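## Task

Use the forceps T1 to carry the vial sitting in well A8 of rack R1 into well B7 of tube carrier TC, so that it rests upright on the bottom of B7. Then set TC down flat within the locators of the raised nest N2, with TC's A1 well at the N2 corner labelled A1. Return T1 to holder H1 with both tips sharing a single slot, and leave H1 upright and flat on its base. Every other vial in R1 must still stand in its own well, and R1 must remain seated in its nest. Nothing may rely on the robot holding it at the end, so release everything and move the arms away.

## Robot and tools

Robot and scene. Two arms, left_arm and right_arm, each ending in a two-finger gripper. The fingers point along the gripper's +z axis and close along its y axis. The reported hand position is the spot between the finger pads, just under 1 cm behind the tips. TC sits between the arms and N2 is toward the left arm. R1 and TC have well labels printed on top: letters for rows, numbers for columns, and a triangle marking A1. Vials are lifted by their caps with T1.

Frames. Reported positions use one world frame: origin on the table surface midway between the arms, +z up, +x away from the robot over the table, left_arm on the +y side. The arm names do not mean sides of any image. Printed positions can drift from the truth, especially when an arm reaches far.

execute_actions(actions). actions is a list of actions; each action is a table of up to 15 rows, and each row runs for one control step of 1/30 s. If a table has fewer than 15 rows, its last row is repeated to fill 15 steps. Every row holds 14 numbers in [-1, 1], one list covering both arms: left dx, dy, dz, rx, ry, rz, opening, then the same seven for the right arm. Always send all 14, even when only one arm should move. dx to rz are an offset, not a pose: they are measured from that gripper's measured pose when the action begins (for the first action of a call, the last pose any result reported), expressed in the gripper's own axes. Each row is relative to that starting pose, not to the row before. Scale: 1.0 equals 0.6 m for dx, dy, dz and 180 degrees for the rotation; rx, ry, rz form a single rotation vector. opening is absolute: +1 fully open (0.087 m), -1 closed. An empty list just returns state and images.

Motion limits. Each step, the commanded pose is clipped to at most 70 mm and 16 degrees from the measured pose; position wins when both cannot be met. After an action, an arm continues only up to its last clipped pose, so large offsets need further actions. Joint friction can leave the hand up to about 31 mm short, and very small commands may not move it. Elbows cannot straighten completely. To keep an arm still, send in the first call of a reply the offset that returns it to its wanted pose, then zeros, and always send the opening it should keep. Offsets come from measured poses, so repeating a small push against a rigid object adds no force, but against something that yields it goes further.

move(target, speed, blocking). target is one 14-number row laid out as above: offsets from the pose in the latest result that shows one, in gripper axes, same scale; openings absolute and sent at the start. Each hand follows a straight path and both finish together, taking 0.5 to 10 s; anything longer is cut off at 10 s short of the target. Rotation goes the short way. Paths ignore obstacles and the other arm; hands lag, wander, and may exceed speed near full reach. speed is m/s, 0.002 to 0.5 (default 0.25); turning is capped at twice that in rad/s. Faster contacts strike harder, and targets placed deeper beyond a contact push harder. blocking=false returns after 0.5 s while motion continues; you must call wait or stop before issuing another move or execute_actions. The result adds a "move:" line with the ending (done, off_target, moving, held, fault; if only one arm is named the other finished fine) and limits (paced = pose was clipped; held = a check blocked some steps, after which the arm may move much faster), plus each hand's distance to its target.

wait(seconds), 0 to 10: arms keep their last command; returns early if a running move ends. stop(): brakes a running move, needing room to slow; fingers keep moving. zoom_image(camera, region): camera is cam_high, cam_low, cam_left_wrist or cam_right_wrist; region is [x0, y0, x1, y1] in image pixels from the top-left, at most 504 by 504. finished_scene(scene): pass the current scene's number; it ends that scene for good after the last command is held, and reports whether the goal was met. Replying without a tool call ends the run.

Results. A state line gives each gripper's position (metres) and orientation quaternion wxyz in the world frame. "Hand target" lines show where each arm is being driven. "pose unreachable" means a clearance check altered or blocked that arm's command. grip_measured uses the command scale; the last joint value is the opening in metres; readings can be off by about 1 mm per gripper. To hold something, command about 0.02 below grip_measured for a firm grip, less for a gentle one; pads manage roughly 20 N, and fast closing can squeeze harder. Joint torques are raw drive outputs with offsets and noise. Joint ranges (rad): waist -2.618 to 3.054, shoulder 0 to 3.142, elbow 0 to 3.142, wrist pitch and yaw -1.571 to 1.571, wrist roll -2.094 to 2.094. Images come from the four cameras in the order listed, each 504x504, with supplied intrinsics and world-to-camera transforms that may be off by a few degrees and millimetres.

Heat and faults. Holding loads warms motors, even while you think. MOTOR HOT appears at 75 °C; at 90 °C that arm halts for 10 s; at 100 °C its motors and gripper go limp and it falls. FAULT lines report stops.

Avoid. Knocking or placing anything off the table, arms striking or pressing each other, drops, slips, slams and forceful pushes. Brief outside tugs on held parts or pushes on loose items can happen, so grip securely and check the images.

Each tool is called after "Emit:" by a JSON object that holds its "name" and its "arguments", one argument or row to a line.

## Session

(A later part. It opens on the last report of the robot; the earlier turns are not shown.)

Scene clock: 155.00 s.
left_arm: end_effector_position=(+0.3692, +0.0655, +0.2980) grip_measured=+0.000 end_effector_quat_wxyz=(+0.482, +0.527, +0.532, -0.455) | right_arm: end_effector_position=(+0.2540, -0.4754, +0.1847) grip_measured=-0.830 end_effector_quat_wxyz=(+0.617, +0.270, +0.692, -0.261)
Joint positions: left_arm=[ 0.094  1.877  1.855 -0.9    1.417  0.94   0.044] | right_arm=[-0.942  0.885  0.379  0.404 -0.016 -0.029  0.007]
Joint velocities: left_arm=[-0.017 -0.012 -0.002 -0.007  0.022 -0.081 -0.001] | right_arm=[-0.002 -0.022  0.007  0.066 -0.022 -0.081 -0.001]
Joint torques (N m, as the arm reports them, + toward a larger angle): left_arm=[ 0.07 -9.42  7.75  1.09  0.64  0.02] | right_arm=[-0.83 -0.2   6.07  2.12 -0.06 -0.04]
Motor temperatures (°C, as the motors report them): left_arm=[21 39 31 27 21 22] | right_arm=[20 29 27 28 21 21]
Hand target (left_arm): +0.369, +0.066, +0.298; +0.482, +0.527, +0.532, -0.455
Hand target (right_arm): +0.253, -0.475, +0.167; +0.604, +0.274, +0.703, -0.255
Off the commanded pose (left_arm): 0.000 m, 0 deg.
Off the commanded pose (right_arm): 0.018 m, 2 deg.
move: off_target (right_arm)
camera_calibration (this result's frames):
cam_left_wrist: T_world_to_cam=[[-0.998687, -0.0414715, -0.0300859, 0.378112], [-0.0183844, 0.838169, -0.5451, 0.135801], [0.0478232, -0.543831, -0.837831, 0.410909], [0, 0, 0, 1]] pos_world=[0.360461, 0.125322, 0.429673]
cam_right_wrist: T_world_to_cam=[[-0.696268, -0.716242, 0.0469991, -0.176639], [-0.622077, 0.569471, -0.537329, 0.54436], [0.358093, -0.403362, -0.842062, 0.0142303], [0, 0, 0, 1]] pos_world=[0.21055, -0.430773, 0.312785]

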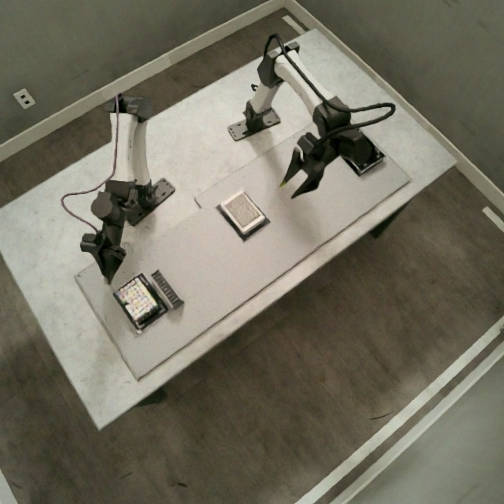

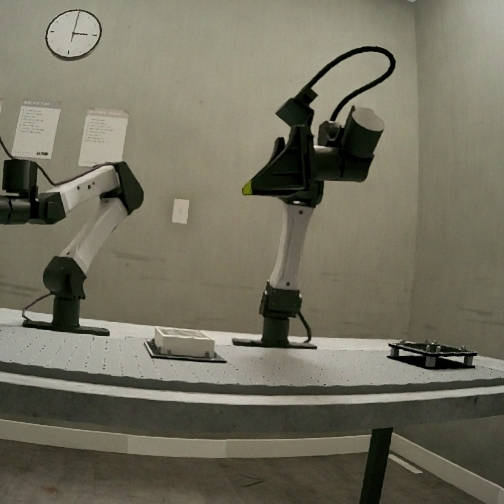

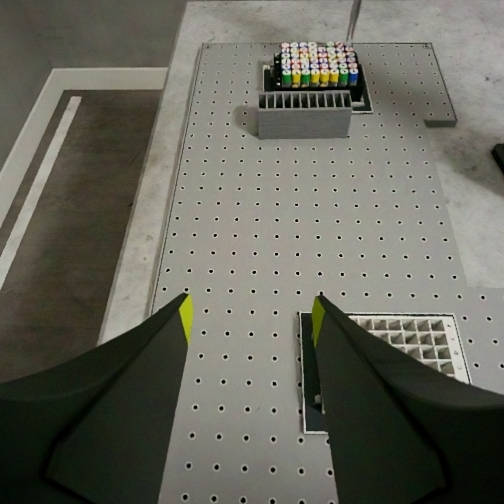

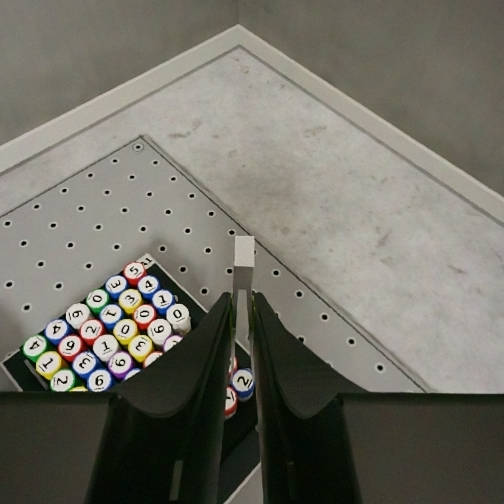

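Slightly open and descend.

Emit:
{"name": "move", "arguments": {
  "target": [0,0,0,0,0,0,0, 0.045,0,0.004,0,0.008,0,-0.82],
  "speed": 0.015
}}

Emit:
{"name": "zoom_image", "arguments": {
  "camera": "cam_left_wrist",
  "region": [300,0,400,100]
}}

Emit:
{"name": "zoom_image", "arguments": {
  "camera": "cam_right_wrist",
  "region": [180,300,304,424]
}}

Scene clock: 157.47 s.
left_arm: end_effector_position=(+0.3692, +0.0655, +0.2980) grip_measured=+0.000 end_effector_quat_wxyz=(+0.482, +0.527, +0.532, -0.455) | right_arm: end_effector_position=(+0.2550, -0.4764, +0.1751) grip_measured=-0.820 end_effector_quat_wxyz=(+0.621, +0.268, +0.688, -0.263)
Joint positions: left_arm=[ 0.094  1.877  1.855 -0.9    1.417  0.94   0.044] | right_arm=[-0.942  0.914  0.337  0.487 -0.016 -0.029  0.008]
Joint velocities: left_arm=[ 0.012 -0.022 -0.007 -0.022 -0.007 -0.022 -0.   ] | right_arm=[-0.002  0.007  0.002 -0.007  0.037  0.037  0.   ]
Joint torques (N m, as the arm reports them, + toward a larger angle): left_arm=[ 0.08 -9.3   7.76  1.05  0.61  0.05] | right_arm=[-0.65 -0.55  5.75  2.06 -0.05 -0.06]
Motor temperatures (°C, as the motors report them): left_arm=[21 39 31 27 21 22] | right_arm=[20 29 27 28 21 21]
Hand target (left_arm): +0.369, +0.066, +0.298; +0.482, +0.527, +0.532, -0.455
Hand target (right_arm): +0.253, -0.475, +0.158; +0.609, +0.273, +0.699, -0.257
Off the commanded pose (left_arm): 0.000 m, 0 deg.
Off the commanded pose (right_arm): 0.018 m, 2 deg.
move: off_target (right_arm)
camera_calibration (this result's frames):
cam_left_wrist: T_world_to_cam=[[-0.998687, -0.0414715, -0.0300859, 0.378112], [-0.0183844, 0.838169, -0.5451, 0.135801], [0.0478232, -0.543831, -0.837831, 0.410909], [0, 0, 0, 1]] pos_world=[0.360461, 0.125322, 0.429673]
cam_right_wrist: T_world_to_cam=[[-0.696648, -0.71586, 0.0471827, -0.175962], [-0.6177, 0.565074, -0.546936, 0.538863], [0.364867, -0.410166, -0.835844, -0.000731722], [0, 0, 0, 1]] pos_world=[0.210539, -0.430762, 0.302414]

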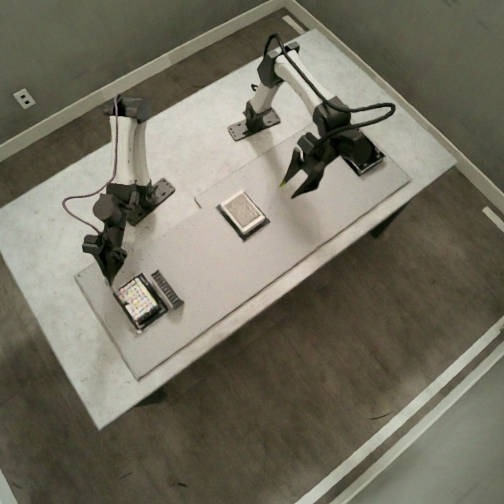

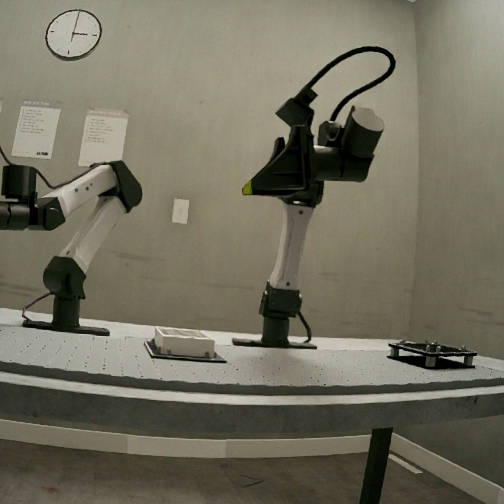

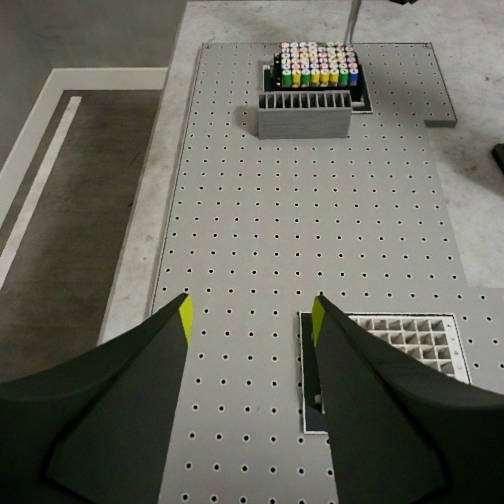

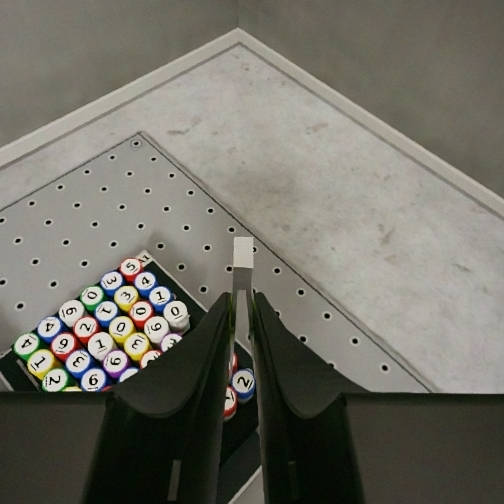

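Region (300, 0, 400, 100) of cam_left_wrist's 504x504 image, scaled by 5.040, with more detail than that image has.

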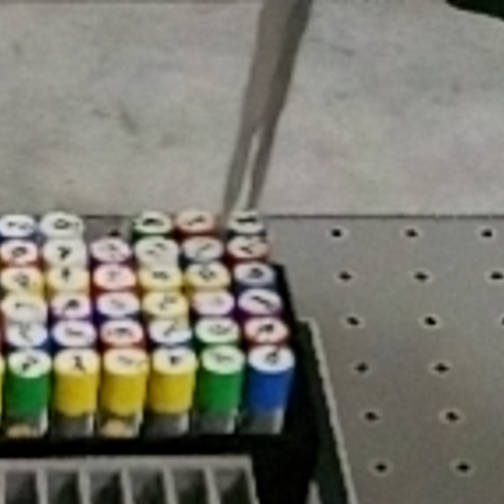

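Region (180, 300, 304, 424) of cam_right_wrist's 504x504 image, scaled by 4.065, with more detail than that image has.

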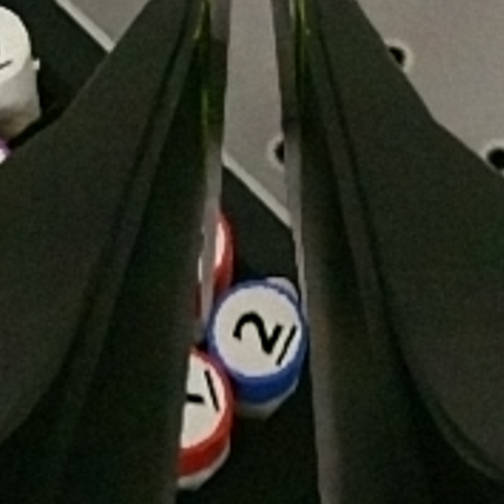

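Emit:
{"name": "move", "arguments": {
  "target": [0,0,0,0,0,0,0, 0.04,0,-0.004,0,0.012,0,-0.82],
  "speed": 0.015
}}

Emit:
{"name": "zoom_image", "arguments": {
  "camera": "cam_left_wrist",
  "region": [300,0,400,100]
}}

Emit:
{"name": "zoom_image", "arguments": {
  "camera": "cam_right_wrist",
  "region": [180,300,304,424]
}}

Scene clock: 159.90 s.
left_arm: end_effector_position=(+0.3692, +0.0655, +0.2980) grip_measured=+0.000 end_effector_quat_wxyz=(+0.482, +0.527, +0.532, -0.455) | right_arm: end_effector_position=(+0.2537, -0.4751, +0.1703) grip_measured=-0.820 end_effector_quat_wxyz=(+0.623, +0.268, +0.687, -0.263)
Joint positions: left_arm=[ 0.094  1.877  1.855 -0.9    1.417  0.94   0.044] | right_arm=[-0.942  0.915  0.312  0.517 -0.016 -0.029  0.008]
Joint velocities: left_arm=[-0.012  0.002 -0.007  0.022 -0.007  0.037 -0.001] | right_arm=[ 0.007 -0.012 -0.002 -0.022  0.066 -0.007 -0.   ]
Joint torques (N m, as the arm reports them, + toward a larger angle): left_arm=[ 0.08 -9.46  7.8   1.06  0.61 -0.01] | right_arm=[-0.77 -0.54  5.39  2.09 -0.1  -0.01]
Motor temperatures (°C, as the motors report them): left_arm=[21 39 31 27 21 22] | right_arm=[20 28 27 28 21 21]
Hand target (left_arm): +0.369, +0.066, +0.298; +0.482, +0.527, +0.532, -0.455
Hand target (right_arm): +0.251, -0.473, +0.152; +0.608, +0.273, +0.700, -0.257
Off the commanded pose (left_arm): 0.000 m, 0 deg.
Off the commanded pose (right_arm): 0.019 m, 2 deg.
move: off_target (right_arm)
camera_calibration (this result's frames):
cam_left_wrist: T_world_to_cam=[[-0.998687, -0.0414715, -0.0300859, 0.378112], [-0.0183844, 0.838169, -0.5451, 0.135801], [0.0478232, -0.543831, -0.837831, 0.410909], [0, 0, 0, 1]] pos_world=[0.360461, 0.125322, 0.429673]
cam_right_wrist: T_world_to_cam=[[-0.696801, -0.715706, 0.0472545, -0.175608], [-0.615927, 0.563293, -0.550758, 0.53409], [0.367563, -0.412874, -0.833326, -0.00613679], [0, 0, 0, 1]] pos_world=[0.208852, -0.429067, 0.297339]

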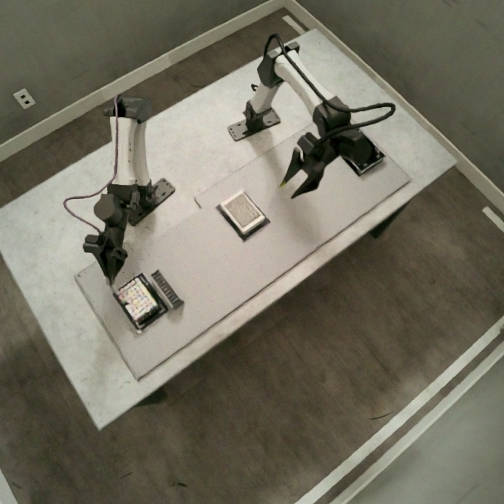

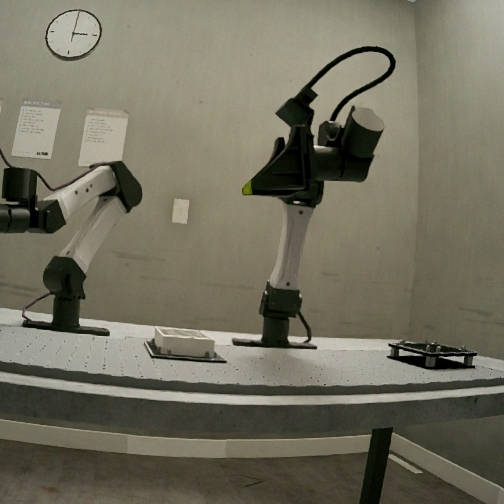

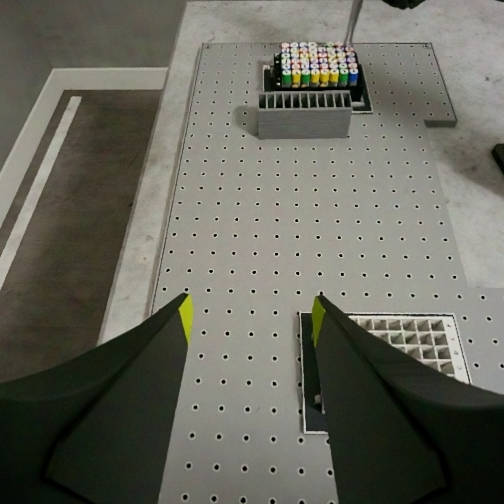

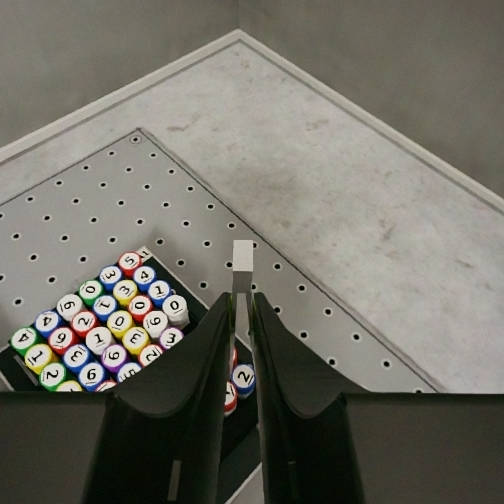

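Region (300, 0, 400, 100) of cam_left_wrist's 504x504 image, scaled by 5.040, with more detail than that image has.

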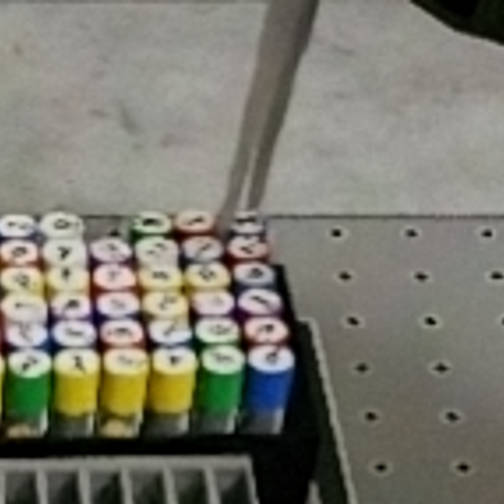

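Region (180, 300, 304, 424) of cam_right_wrist's 504x504 image, scaled by 4.065, with more detail than that image has.

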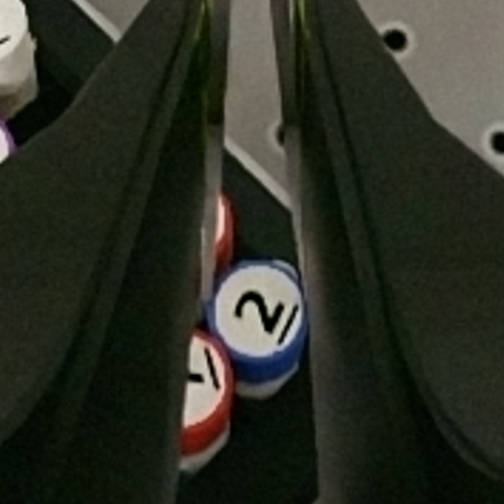

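Emit:
{"name": "move", "arguments": {
  "target": [0,0,0,0,0,0,0, -0.02,0,-0.003,0,0,0,-0.83],
  "speed": 0.015
}}

Emit:
{"name": "move", "arguments": {
  "target": [0,0,0,0,0,0,0, 0.02,0,-0.012,0,0.02,0,-0.83],
  "speed": 0.015
}}

Emit:
{"name": "zoom_image", "arguments": {
  "camera": "cam_left_wrist",
  "region": [300,0,400,100]
}}

Emit:
{"name": "zoom_image", "arguments": {
  "camera": "cam_right_wrist",
  "region": [180,300,304,424]
}}

Scene clock: 163.17 s.
left_arm: end_effector_position=(+0.3692, +0.0655, +0.2980) grip_measured=+0.000 end_effector_quat_wxyz=(+0.482, +0.527, +0.532, -0.455) | right_arm: end_effector_position=(+0.2530, -0.4744, +0.1708) grip_measured=-0.829 end_effector_quat_wxyz=(+0.616, +0.270, +0.692, -0.260)
Joint positions: left_arm=[ 0.094  1.877  1.855 -0.9    1.417  0.94   0.044] | right_arm=[-0.942  0.903  0.33   0.468 -0.016 -0.029  0.007]
Joint velocities: left_arm=[-0.007  0.007 -0.022  0.007  0.007 -0.051 -0.001] | right_arm=[-0.002  0.002 -0.002 -0.022 -0.007 -0.007  0.002]
Joint torques (N m, as the arm reports them, + toward a larger angle): left_arm=[-0.02 -9.45  7.78  1.09  0.6   0.03] | right_arm=[-0.45 -3.74  9.98  1.83 -0.02 -0.08]
Motor temperatures (°C, as the motors report them): left_arm=[21 40 31 27 21 22] | right_arm=[20 28 27 28 21 21]
Hand target (left_arm): +0.369, +0.066, +0.298; +0.482, +0.527, +0.532, -0.455
Hand target (right_arm): +0.253, -0.474, +0.182; +0.623, +0.268, +0.686, -0.263
Off the commanded pose (left_arm): 0.000 m, 0 deg.
Off the commanded pose (right_arm): 0.012 m, 1 deg.
move: off_target (right_arm)
camera_calibration (this result's frames):
cam_left_wrist: T_world_to_cam=[[-0.998687, -0.0414715, -0.0300859, 0.378112], [-0.0183844, 0.838169, -0.5451, 0.135801], [0.0478232, -0.543831, -0.837831, 0.410909], [0, 0, 0, 1]] pos_world=[0.360461, 0.125322, 0.429673]
cam_right_wrist: T_world_to_cam=[[-0.696167, -0.716343, 0.0469491, -0.176027], [-0.623232, 0.57063, -0.534756, 0.536089], [0.356278, -0.40154, -0.843701, 0.00490414], [0, 0, 0, 1]] pos_world=[0.209816, -0.430035, 0.299079]

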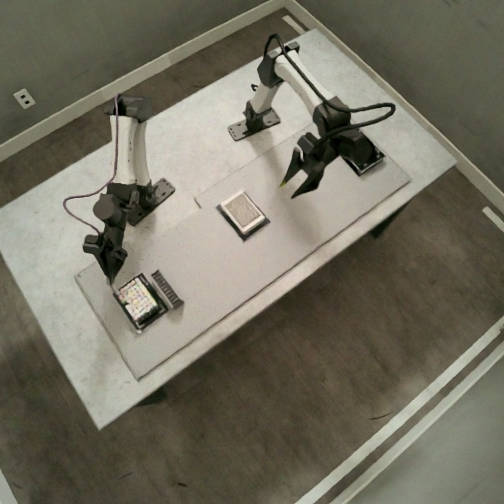

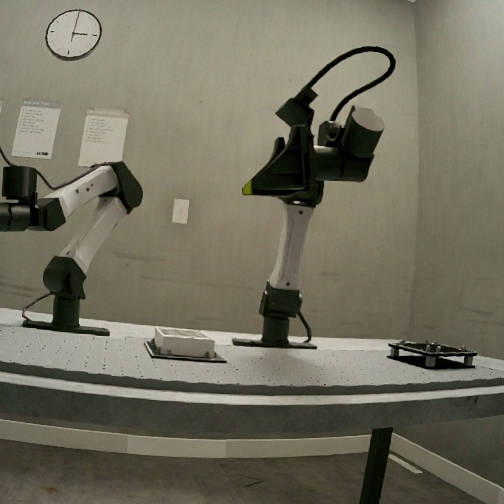

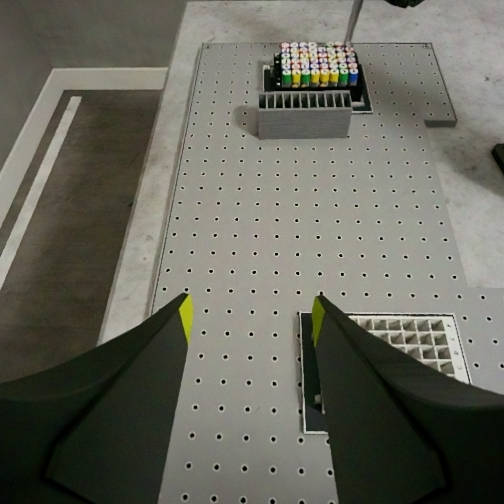

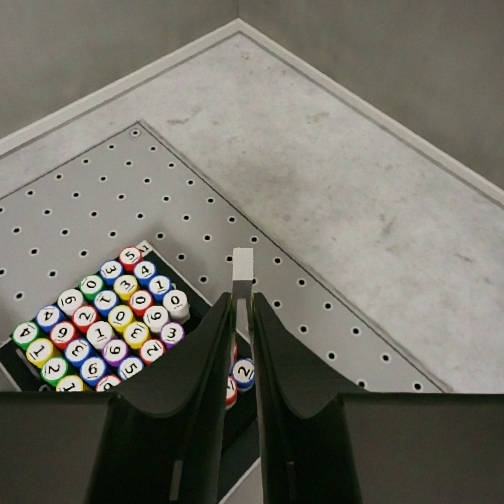

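Scene clock: 165.50 s.
left_arm: end_effector_position=(+0.3692, +0.0655, +0.2980) grip_measured=+0.000 end_effector_quat_wxyz=(+0.482, +0.527, +0.532, -0.455) | right_arm: end_effector_position=(+0.2501, -0.4715, +0.1664) grip_measured=-0.829 end_effector_quat_wxyz=(+0.608, +0.273, +0.700, -0.257)
Joint positions: left_arm=[ 0.094  1.877  1.855 -0.9    1.417  0.94   0.044] | right_arm=[-0.942  0.885  0.33   0.426 -0.016 -0.029  0.007]
Joint velocities: left_arm=[ 0.017 -0.032 -0.022 -0.022  0.051  0.007 -0.001] | right_arm=[ 0.012  0.002  0.002  0.007  0.037 -0.007 -0.   ]
Joint torques (N m, as the arm reports them, + toward a larger angle): left_arm=[ 0.14 -9.5   7.76  1.08  0.63  0.03] | right_arm=[-0.61 -3.29  8.63  1.55 -0.04 -0.06]
Motor temperatures (°C, as the motors report them): left_arm=[21 40 31 27 21 22] | right_arm=[20 28 27 28 21 21]
Hand target (left_arm): +0.369, +0.066, +0.298; +0.482, +0.527, +0.532, -0.455
Hand target (right_arm): +0.247, -0.469, +0.160; +0.595, +0.278, +0.711, -0.252
Off the commanded pose (left_arm): 0.000 m, 0 deg.
Off the commanded pose (right_arm): 0.008 m, 2 deg.
move: done
camera_calibration (this result's frames):
cam_left_wrist: T_world_to_cam=[[-0.998687, -0.0414715, -0.0300859, 0.378112], [-0.0183844, 0.838169, -0.5451, 0.135801], [0.0478232, -0.543831, -0.837831, 0.410909], [0, 0, 0, 1]] pos_world=[0.360461, 0.125322, 0.429673]
cam_right_wrist: T_world_to_cam=[[-0.695387, -0.717127, 0.0465467, -0.176254], [-0.631988, 0.579425, -0.514644, 0.533356], [0.342095, -0.387293, -0.85614, 0.0157061], [0, 0, 0, 1]] pos_world=[0.209137, -0.429353, 0.296139]

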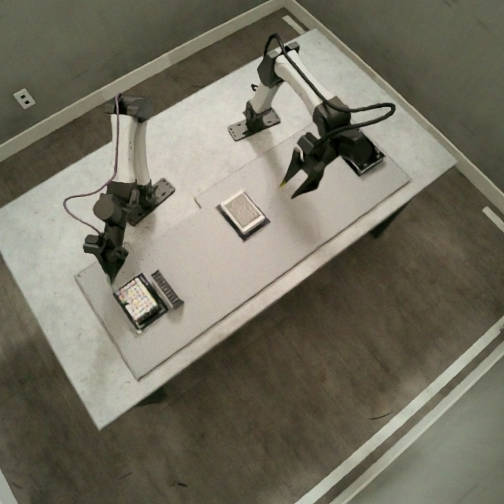

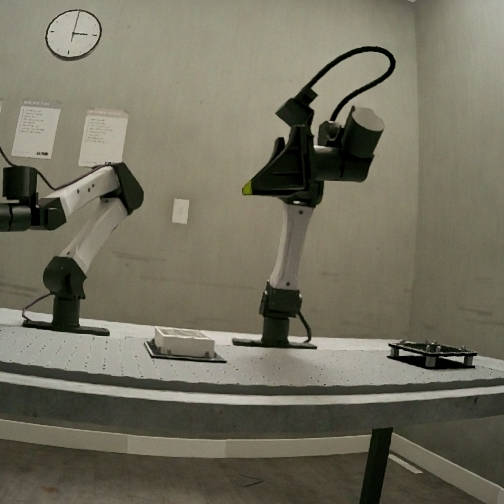

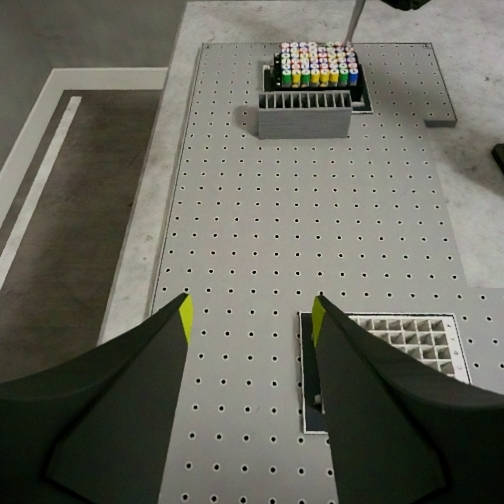

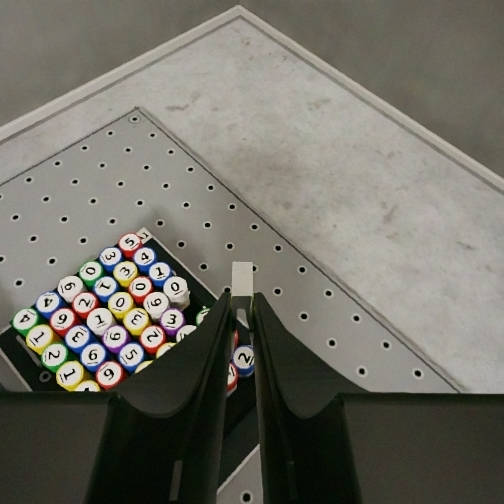

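Region (300, 0, 400, 100) of cam_left_wrist's 504x504 image, scaled by 5.040, with more detail than that image has.

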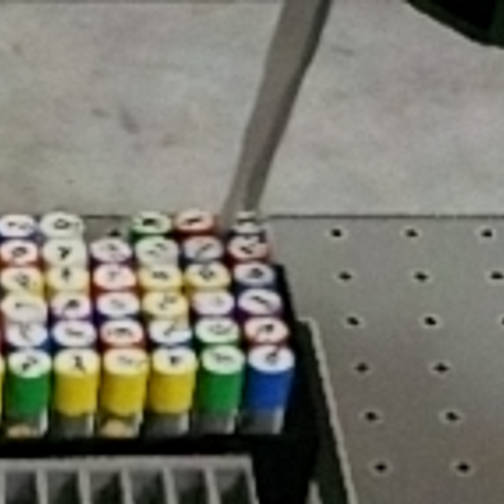

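Region (180, 300, 304, 424) of cam_right_wrist's 504x504 image, scaled by 4.065, with more detail than that image has.

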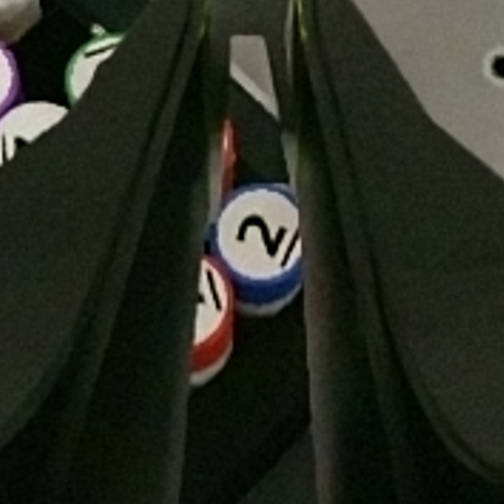

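Emit:
{"name": "move", "arguments": {
  "target": [0,0,0,0,0,0,0, 0.0,0,0.028,0,0,0,-0.82],
  "speed": 0.015
}}

Emit:
{"name": "zoom_image", "arguments": {
  "camera": "cam_left_wrist",
  "region": [300,0,400,100]
}}

Emit:
{"name": "zoom_image", "arguments": {
  "camera": "cam_right_wrist",
  "region": [180,300,304,424]
}}

Scene clock: 167.47 s.
left_arm: end_effector_position=(+0.3692, +0.0655, +0.2980) grip_measured=+0.000 end_effector_quat_wxyz=(+0.482, +0.527, +0.532, -0.455) | right_arm: end_effector_position=(+0.2584, -0.4798, +0.1607) grip_measured=-0.819 end_effector_quat_wxyz=(+0.607, +0.273, +0.701, -0.256)
Joint positions: left_arm=[ 0.094  1.877  1.855 -0.9    1.417  0.94   0.044] | right_arm=[-0.942  0.975  0.338  0.505 -0.016 -0.029  0.008]
Joint velocities: left_arm=[-0.002 -0.002 -0.007  0.051 -0.081  0.007 -0.001] | right_arm=[ 0.022 -0.002 -0.012  0.007 -0.037 -0.007  0.   ]
Joint torques (N m, as the arm reports them, + toward a larger angle): left_arm=[ 0.1  -9.34  7.76  1.1   0.62  0.03] | right_arm=[-0.58 -0.91  9.71  2.05 -0.09 -0.02]
Motor temperatures (°C, as the motors report them): left_arm=[21 40 31 27 21 22] | right_arm=[20 28 27 28 21 21]
Hand target (left_arm): +0.369, +0.066, +0.298; +0.482, +0.527, +0.532, -0.455
Hand target (right_arm): +0.262, -0.483, +0.164; +0.608, +0.273, +0.700, -0.257
Off the commanded pose (left_arm): 0.000 m, 0 deg.
Off the commanded pose (right_arm): 0.006 m, 0 deg.
move: done
camera_calibration (this result's frames):
cam_left_wrist: T_world_to_cam=[[-0.998687, -0.0414715, -0.0300859, 0.378112], [-0.0183844, 0.838169, -0.5451, 0.135801], [0.0478232, -0.543831, -0.837831, 0.410909], [0, 0, 0, 1]] pos_world=[0.360461, 0.125322, 0.429673]
cam_right_wrist: T_world_to_cam=[[-0.695299, -0.717215, 0.0464996, -0.176249], [-0.632955, 0.580396, -0.512355, 0.540761], [0.34048, -0.385672, -0.857514, 0.00618273], [0, 0, 0, 1]] pos_world=[0.217626, -0.43788, 0.290559]

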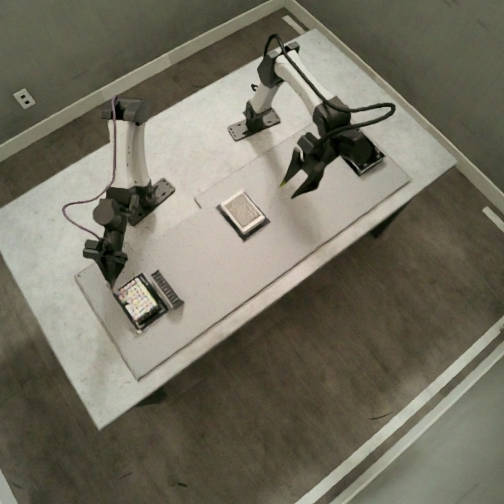

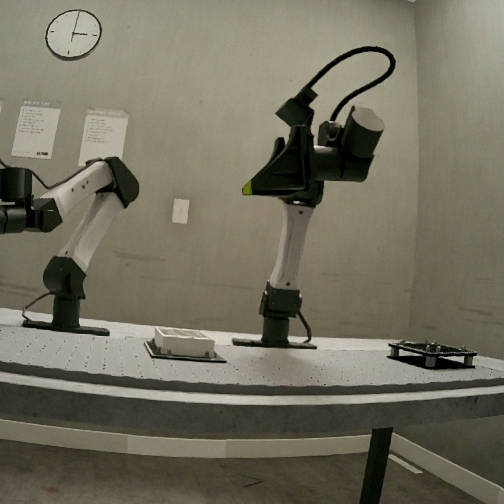

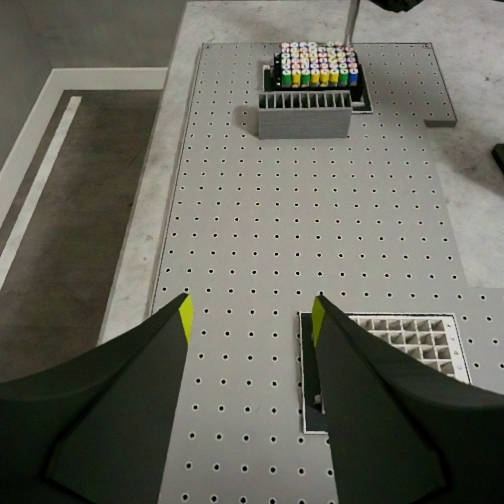

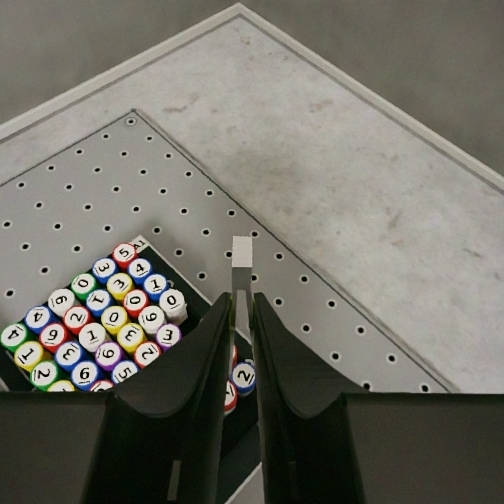

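Region (300, 0, 400, 100) of cam_left_wrist's 504x504 image, scaled by 5.040, with more detail than that image has.

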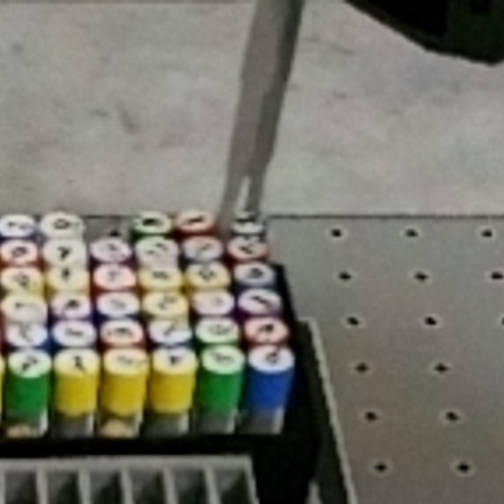

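Region (180, 300, 304, 424) of cam_right_wrist's 504x504 image, scaled by 4.065, with more detail than that image has.

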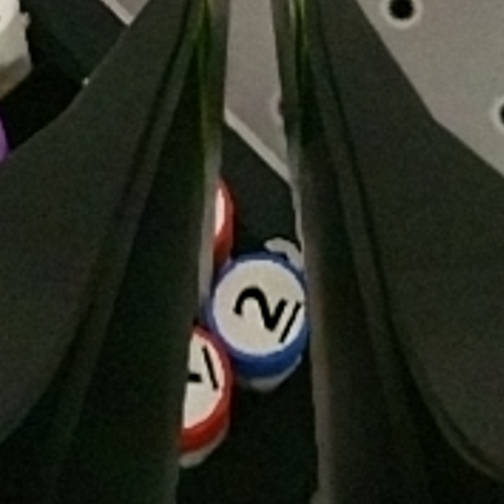

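Emit:
{"name": "move", "arguments": {
  "target": [0,0,0,0,0,0,0, 0.0,0,0,0,0,0,-0.87]
}}

Emit:
{"name": "move", "arguments": {
  "target": [0,0,0,0,0,0,0, -0.1,0,-0.012,0,0,0,-0.87],
  "speed": 0.02
}}

Emit:
{"name": "zoom_image", "arguments": {
  "camera": "cam_left_wrist",
  "region": [300,0,400,100]
}}

Emit:
{"name": "zoom_image", "arguments": {
  "camera": "cam_right_wrist",
  "region": [180,300,304,424]
}}

Scene clock: 168.83 s.
left_arm: end_effector_position=(+0.3692, +0.0655, +0.2980) grip_measured=+0.000 end_effector_quat_wxyz=(+0.482, +0.527, +0.532, -0.455) | right_arm: end_effector_position=(+0.2584, -0.4798, +0.1608) grip_measured=-0.869 end_effector_quat_wxyz=(+0.607, +0.273, +0.700, -0.256)
Joint positions: left_arm=[ 0.094  1.877  1.855 -0.9    1.417  0.94   0.044] | right_arm=[-0.942  0.975  0.338  0.505 -0.016 -0.029  0.006]
Joint velocities: left_arm=[-0.007  0.022  0.007  0.022 -0.022 -0.051  0.   ] | right_arm=[-0.002 -0.012 -0.012 -0.022 -0.022  0.051 -0.001]
Joint torques (N m, as the arm reports them, + toward a larger angle): left_arm=[-0.04 -9.5   7.6   1.08  0.63  0.01] | right_arm=[-0.56 -2.67  7.97  2.01 -0.08 -0.05]
Motor temperatures (°C, as the motors report them): left_arm=[21 40 31 27 21 22] | right_arm=[20 28 27 28 21 21]
Hand target (left_arm): +0.369, +0.066, +0.298; +0.482, +0.527, +0.532, -0.455
Hand target (right_arm): +0.258, -0.480, +0.161; +0.607, +0.273, +0.701, -0.256
Off the commanded pose (left_arm): 0.000 m, 0 deg.
Off the commanded pose (right_arm): 0.000 m, 0 deg.
move: done
camera_calibration (this result's frames):
cam_left_wrist: T_world_to_cam=[[-0.998687, -0.0414715, -0.0300859, 0.378112], [-0.0183844, 0.838169, -0.5451, 0.135801], [0.0478232, -0.543831, -0.837831, 0.410909], [0, 0, 0, 1]] pos_world=[0.360461, 0.125322, 0.429673]
cam_right_wrist: T_world_to_cam=[[-0.695312, -0.717202, 0.0465063, -0.176246], [-0.632817, 0.580258, -0.512682, 0.540783], [0.340711, -0.385904, -0.857318, 0.00604502], [0, 0, 0, 1]] pos_world=[0.217611, -0.437865, 0.290629]

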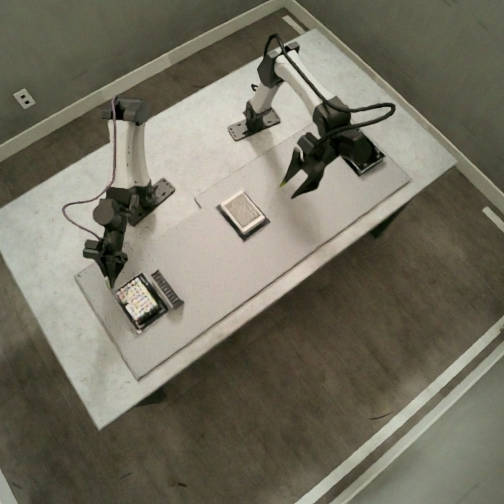

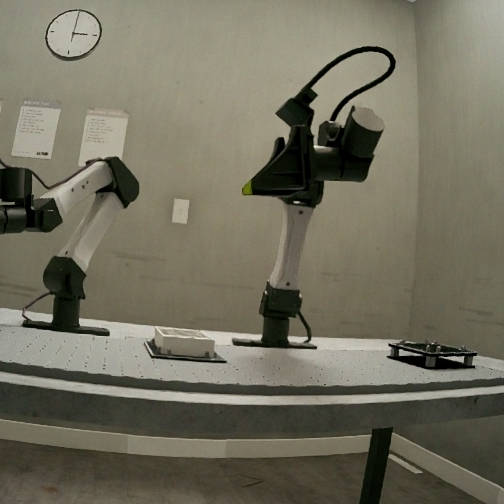

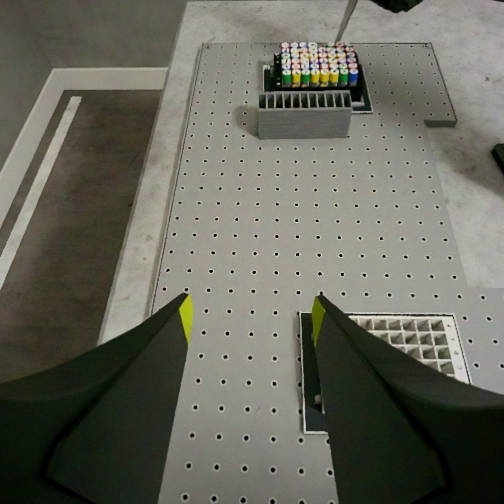

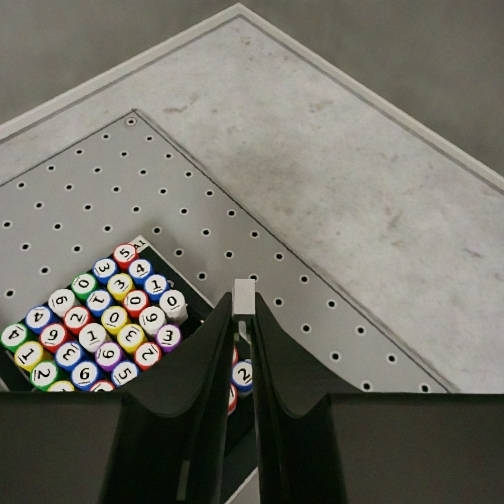

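Scene clock: 172.07 s.
left_arm: end_effector_position=(+0.3692, +0.0655, +0.2980) grip_measured=+0.000 end_effector_quat_wxyz=(+0.482, +0.527, +0.532, -0.455) | right_arm: end_effector_position=(+0.2603, -0.4817, +0.2113) grip_measured=-0.869 end_effector_quat_wxyz=(+0.603, +0.275, +0.704, -0.255)
Joint positions: left_arm=[ 0.094  1.877  1.855 -0.9    1.417  0.94   0.044] | right_arm=[-0.942  0.911  0.536  0.231 -0.016 -0.029  0.006]
Joint velocities: left_arm=[-0.007  0.002 -0.002  0.022  0.022 -0.066  0.001] | right_arm=[ 0.002  0.007 -0.007  0.022 -0.022  0.037 -0.001]
Joint torques (N m, as the arm reports them, + toward a larger angle): left_arm=[ 0.13 -9.48  7.84  1.06  0.62  0.02] | right_arm=[-0.11 -4.02 10.04  1.92  0.01 -0.09]
Motor temperatures (°C, as the motors report them): left_arm=[21 40 32 27 21 22] | right_arm=[20 28 28 28 21 21]
Hand target (left_arm): +0.369, +0.066, +0.298; +0.482, +0.527, +0.532, -0.455
Hand target (right_arm): +0.260, -0.480, +0.221; +0.608, +0.273, +0.700, -0.256
Off the commanded pose (left_arm): 0.000 m, 0 deg.
Off the commanded pose (right_arm): 0.010 m, 1 deg.
move: done
camera_calibration (this result's frames):
cam_left_wrist: T_world_to_cam=[[-0.998687, -0.0414715, -0.0300859, 0.378112], [-0.0183844, 0.838169, -0.5451, 0.135801], [0.0478232, -0.543831, -0.837831, 0.410909], [0, 0, 0, 1]] pos_world=[0.360461, 0.125322, 0.429673]
cam_right_wrist: T_world_to_cam=[[-0.6949, -0.717616, 0.0462802, -0.178901], [-0.637323, 0.584783, -0.501845, 0.570039], [0.333068, -0.378227, -0.863719, 0.055007], [0, 0, 0, 1]] pos_world=[0.220659, -0.440926, 0.341861]

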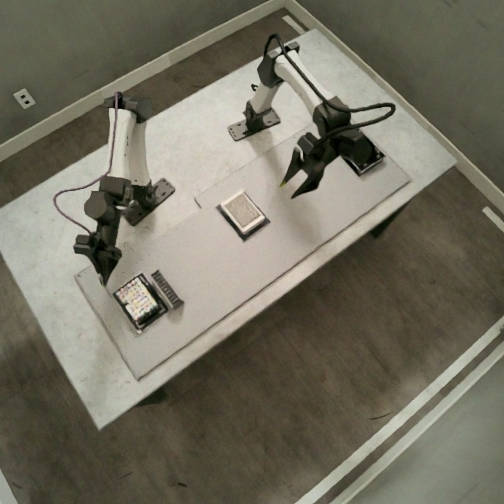

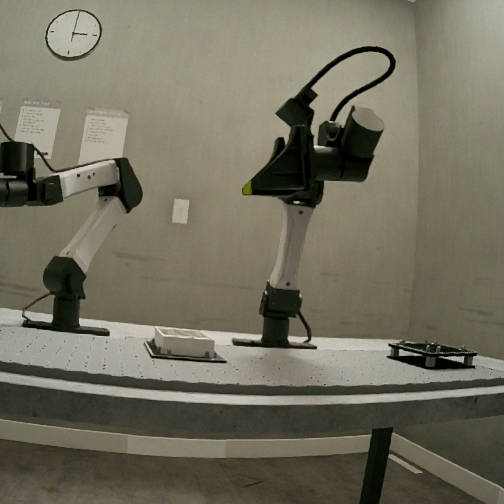

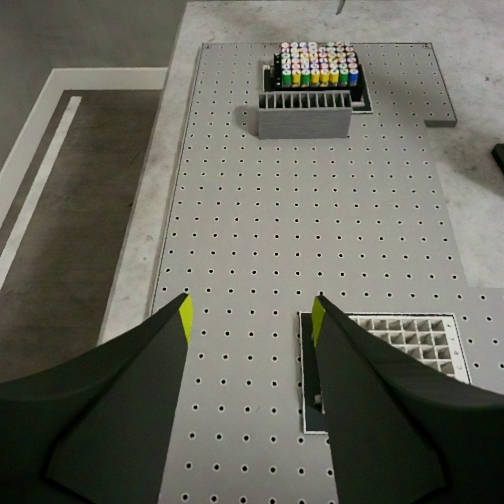

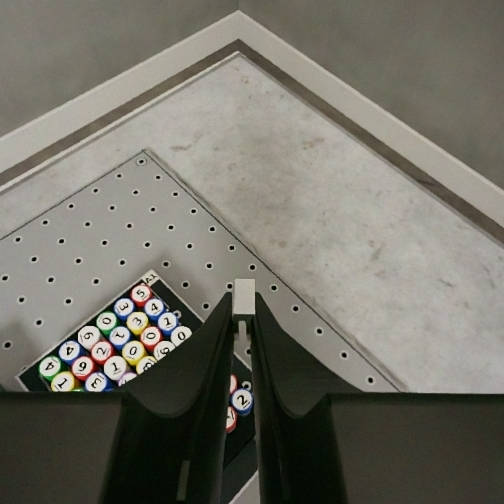

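Region (300, 0, 400, 100) of cam_left_wrist's 504x504 image, scaled by 5.040, with more detail than that image has.

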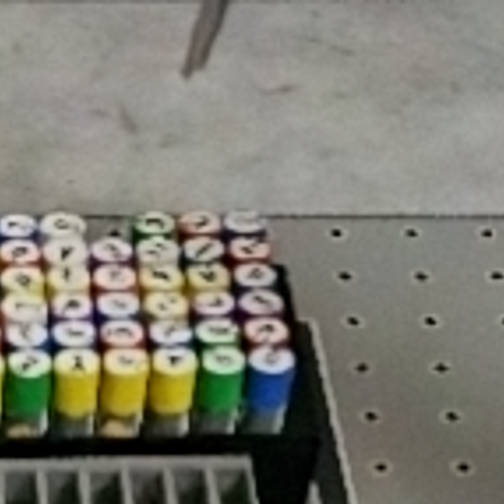

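Region (180, 300, 304, 424) of cam_right_wrist's 504x504 image, scaled by 4.065, with more detail than that image has.

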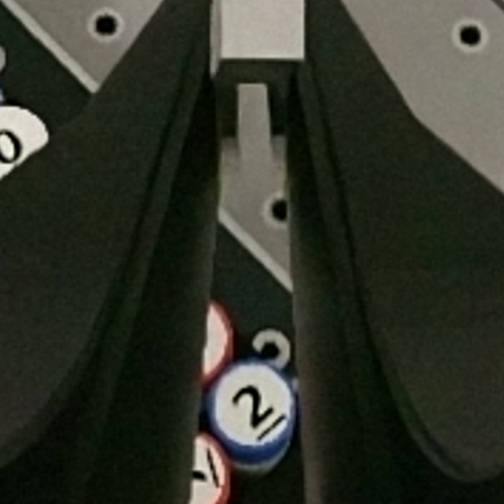

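Emit:
{"name": "move", "arguments": {
  "target": [0,0,0,0,0,0,0, 0.04,0,-0.02,0,0.07,0,-0.84],
  "speed": 0.02
}}

Emit:
{"name": "zoom_image", "arguments": {
  "camera": "cam_left_wrist",
  "region": [300,0,400,100]
}}

Emit:
{"name": "zoom_image", "arguments": {
  "camera": "cam_right_wrist",
  "region": [180,270,304,394]
}}

Scene clock: 178.40 s.
left_arm: end_effector_position=(+0.3692, +0.0655, +0.2980) grip_measured=+0.000 end_effector_quat_wxyz=(+0.482, +0.527, +0.532, -0.455) | right_arm: end_effector_position=(+0.2484, -0.4697, +0.1924) grip_measured=-0.840 end_effector_quat_wxyz=(+0.534, +0.297, +0.759, -0.224)
Joint positions: left_arm=[ 0.094  1.877  1.855 -0.9    1.417  0.94   0.044] | right_arm=[-0.942  0.911  0.638 -0.062 -0.016 -0.029  0.007]
Joint velocities: left_arm=[-0.002 -0.017  0.012 -0.007 -0.081  0.037  0.001] | right_arm=[ 0.007 -0.007  0.002  0.066 -0.051 -0.037 -0.001]
Joint torques (N m, as the arm reports them, + toward a larger angle): left_arm=[ 0.03 -9.33  7.74  1.07  0.63  0.03] | right_arm=[-0.5  -0.64 10.05  1.8  -0.03 -0.04]
Motor temperatures (°C, as the motors report them): left_arm=[21 41 32 27 21 22] | right_arm=[20 27 29 29 21 21]
Hand target (left_arm): +0.369, +0.066, +0.298; +0.482, +0.527, +0.532, -0.455
Hand target (right_arm): +0.249, -0.471, +0.189; +0.523, +0.301, +0.766, -0.222
Off the commanded pose (left_arm): 0.000 m, 0 deg.
Off the commanded pose (right_arm): 0.004 m, 2 deg.
move: done
camera_calibration (this result's frames):
cam_left_wrist: T_world_to_cam=[[-0.998687, -0.0414715, -0.0300859, 0.378112], [-0.0183844, 0.838169, -0.5451, 0.135801], [0.0478232, -0.543831, -0.837831, 0.410909], [0, 0, 0, 1]] pos_world=[0.360461, 0.125322, 0.429673]
cam_right_wrist: T_world_to_cam=[[-0.68892, -0.723622, 0.0419595, -0.181194], [-0.693571, 0.641279, -0.328209, 0.553066], [0.210592, -0.255212, -0.943673, 0.150797], [0, 0, 0, 1]] pos_world=[0.227006, -0.447301, 0.331427]

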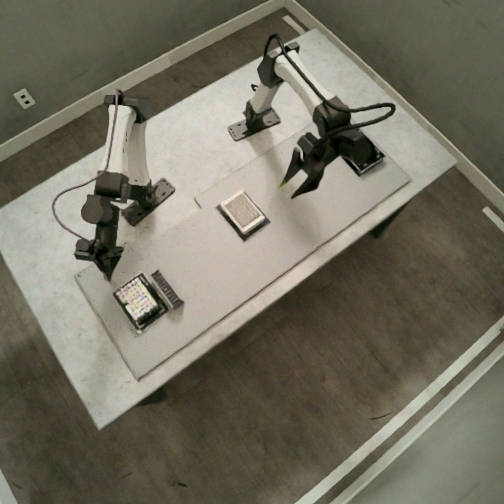

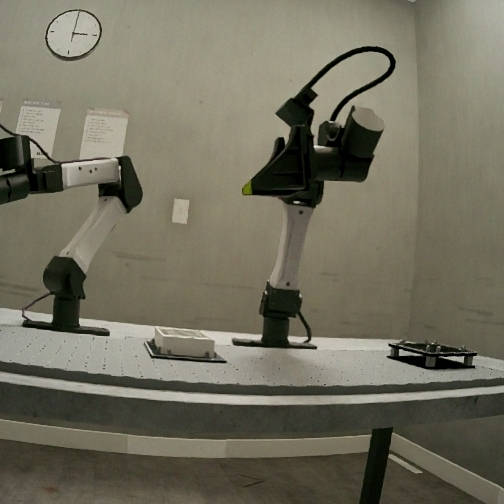

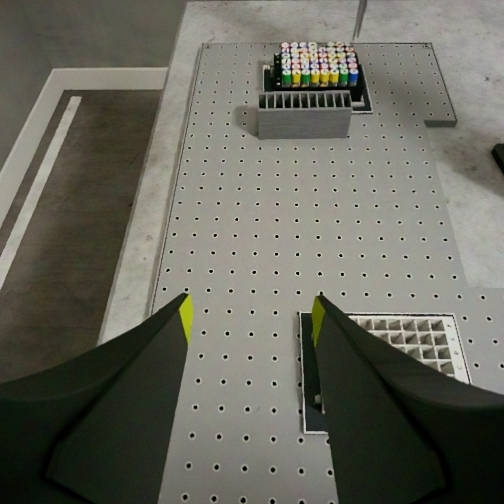

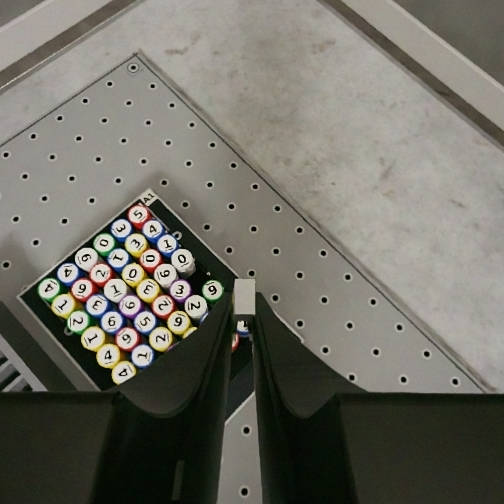

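Region (300, 0, 400, 100) of cam_left_wrist's 504x504 image, scaled by 5.040, with more detail than that image has.

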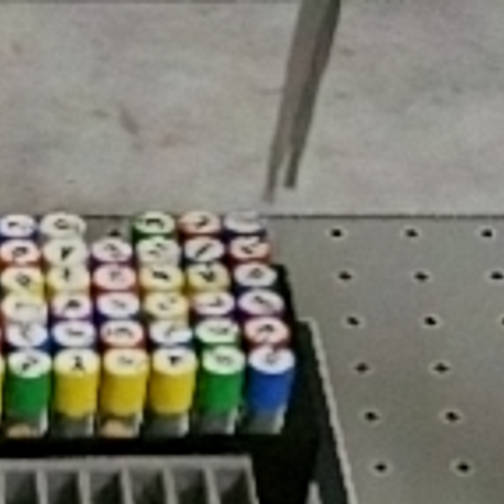

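Region (180, 270, 304, 394) of cam_right_wrist's 504x504 image, scaled by 4.065, with more detail than that image has.

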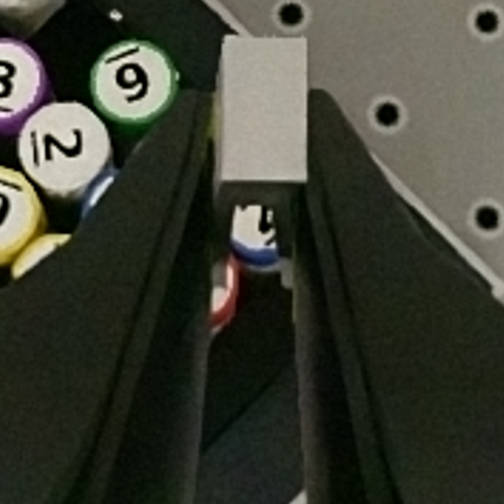

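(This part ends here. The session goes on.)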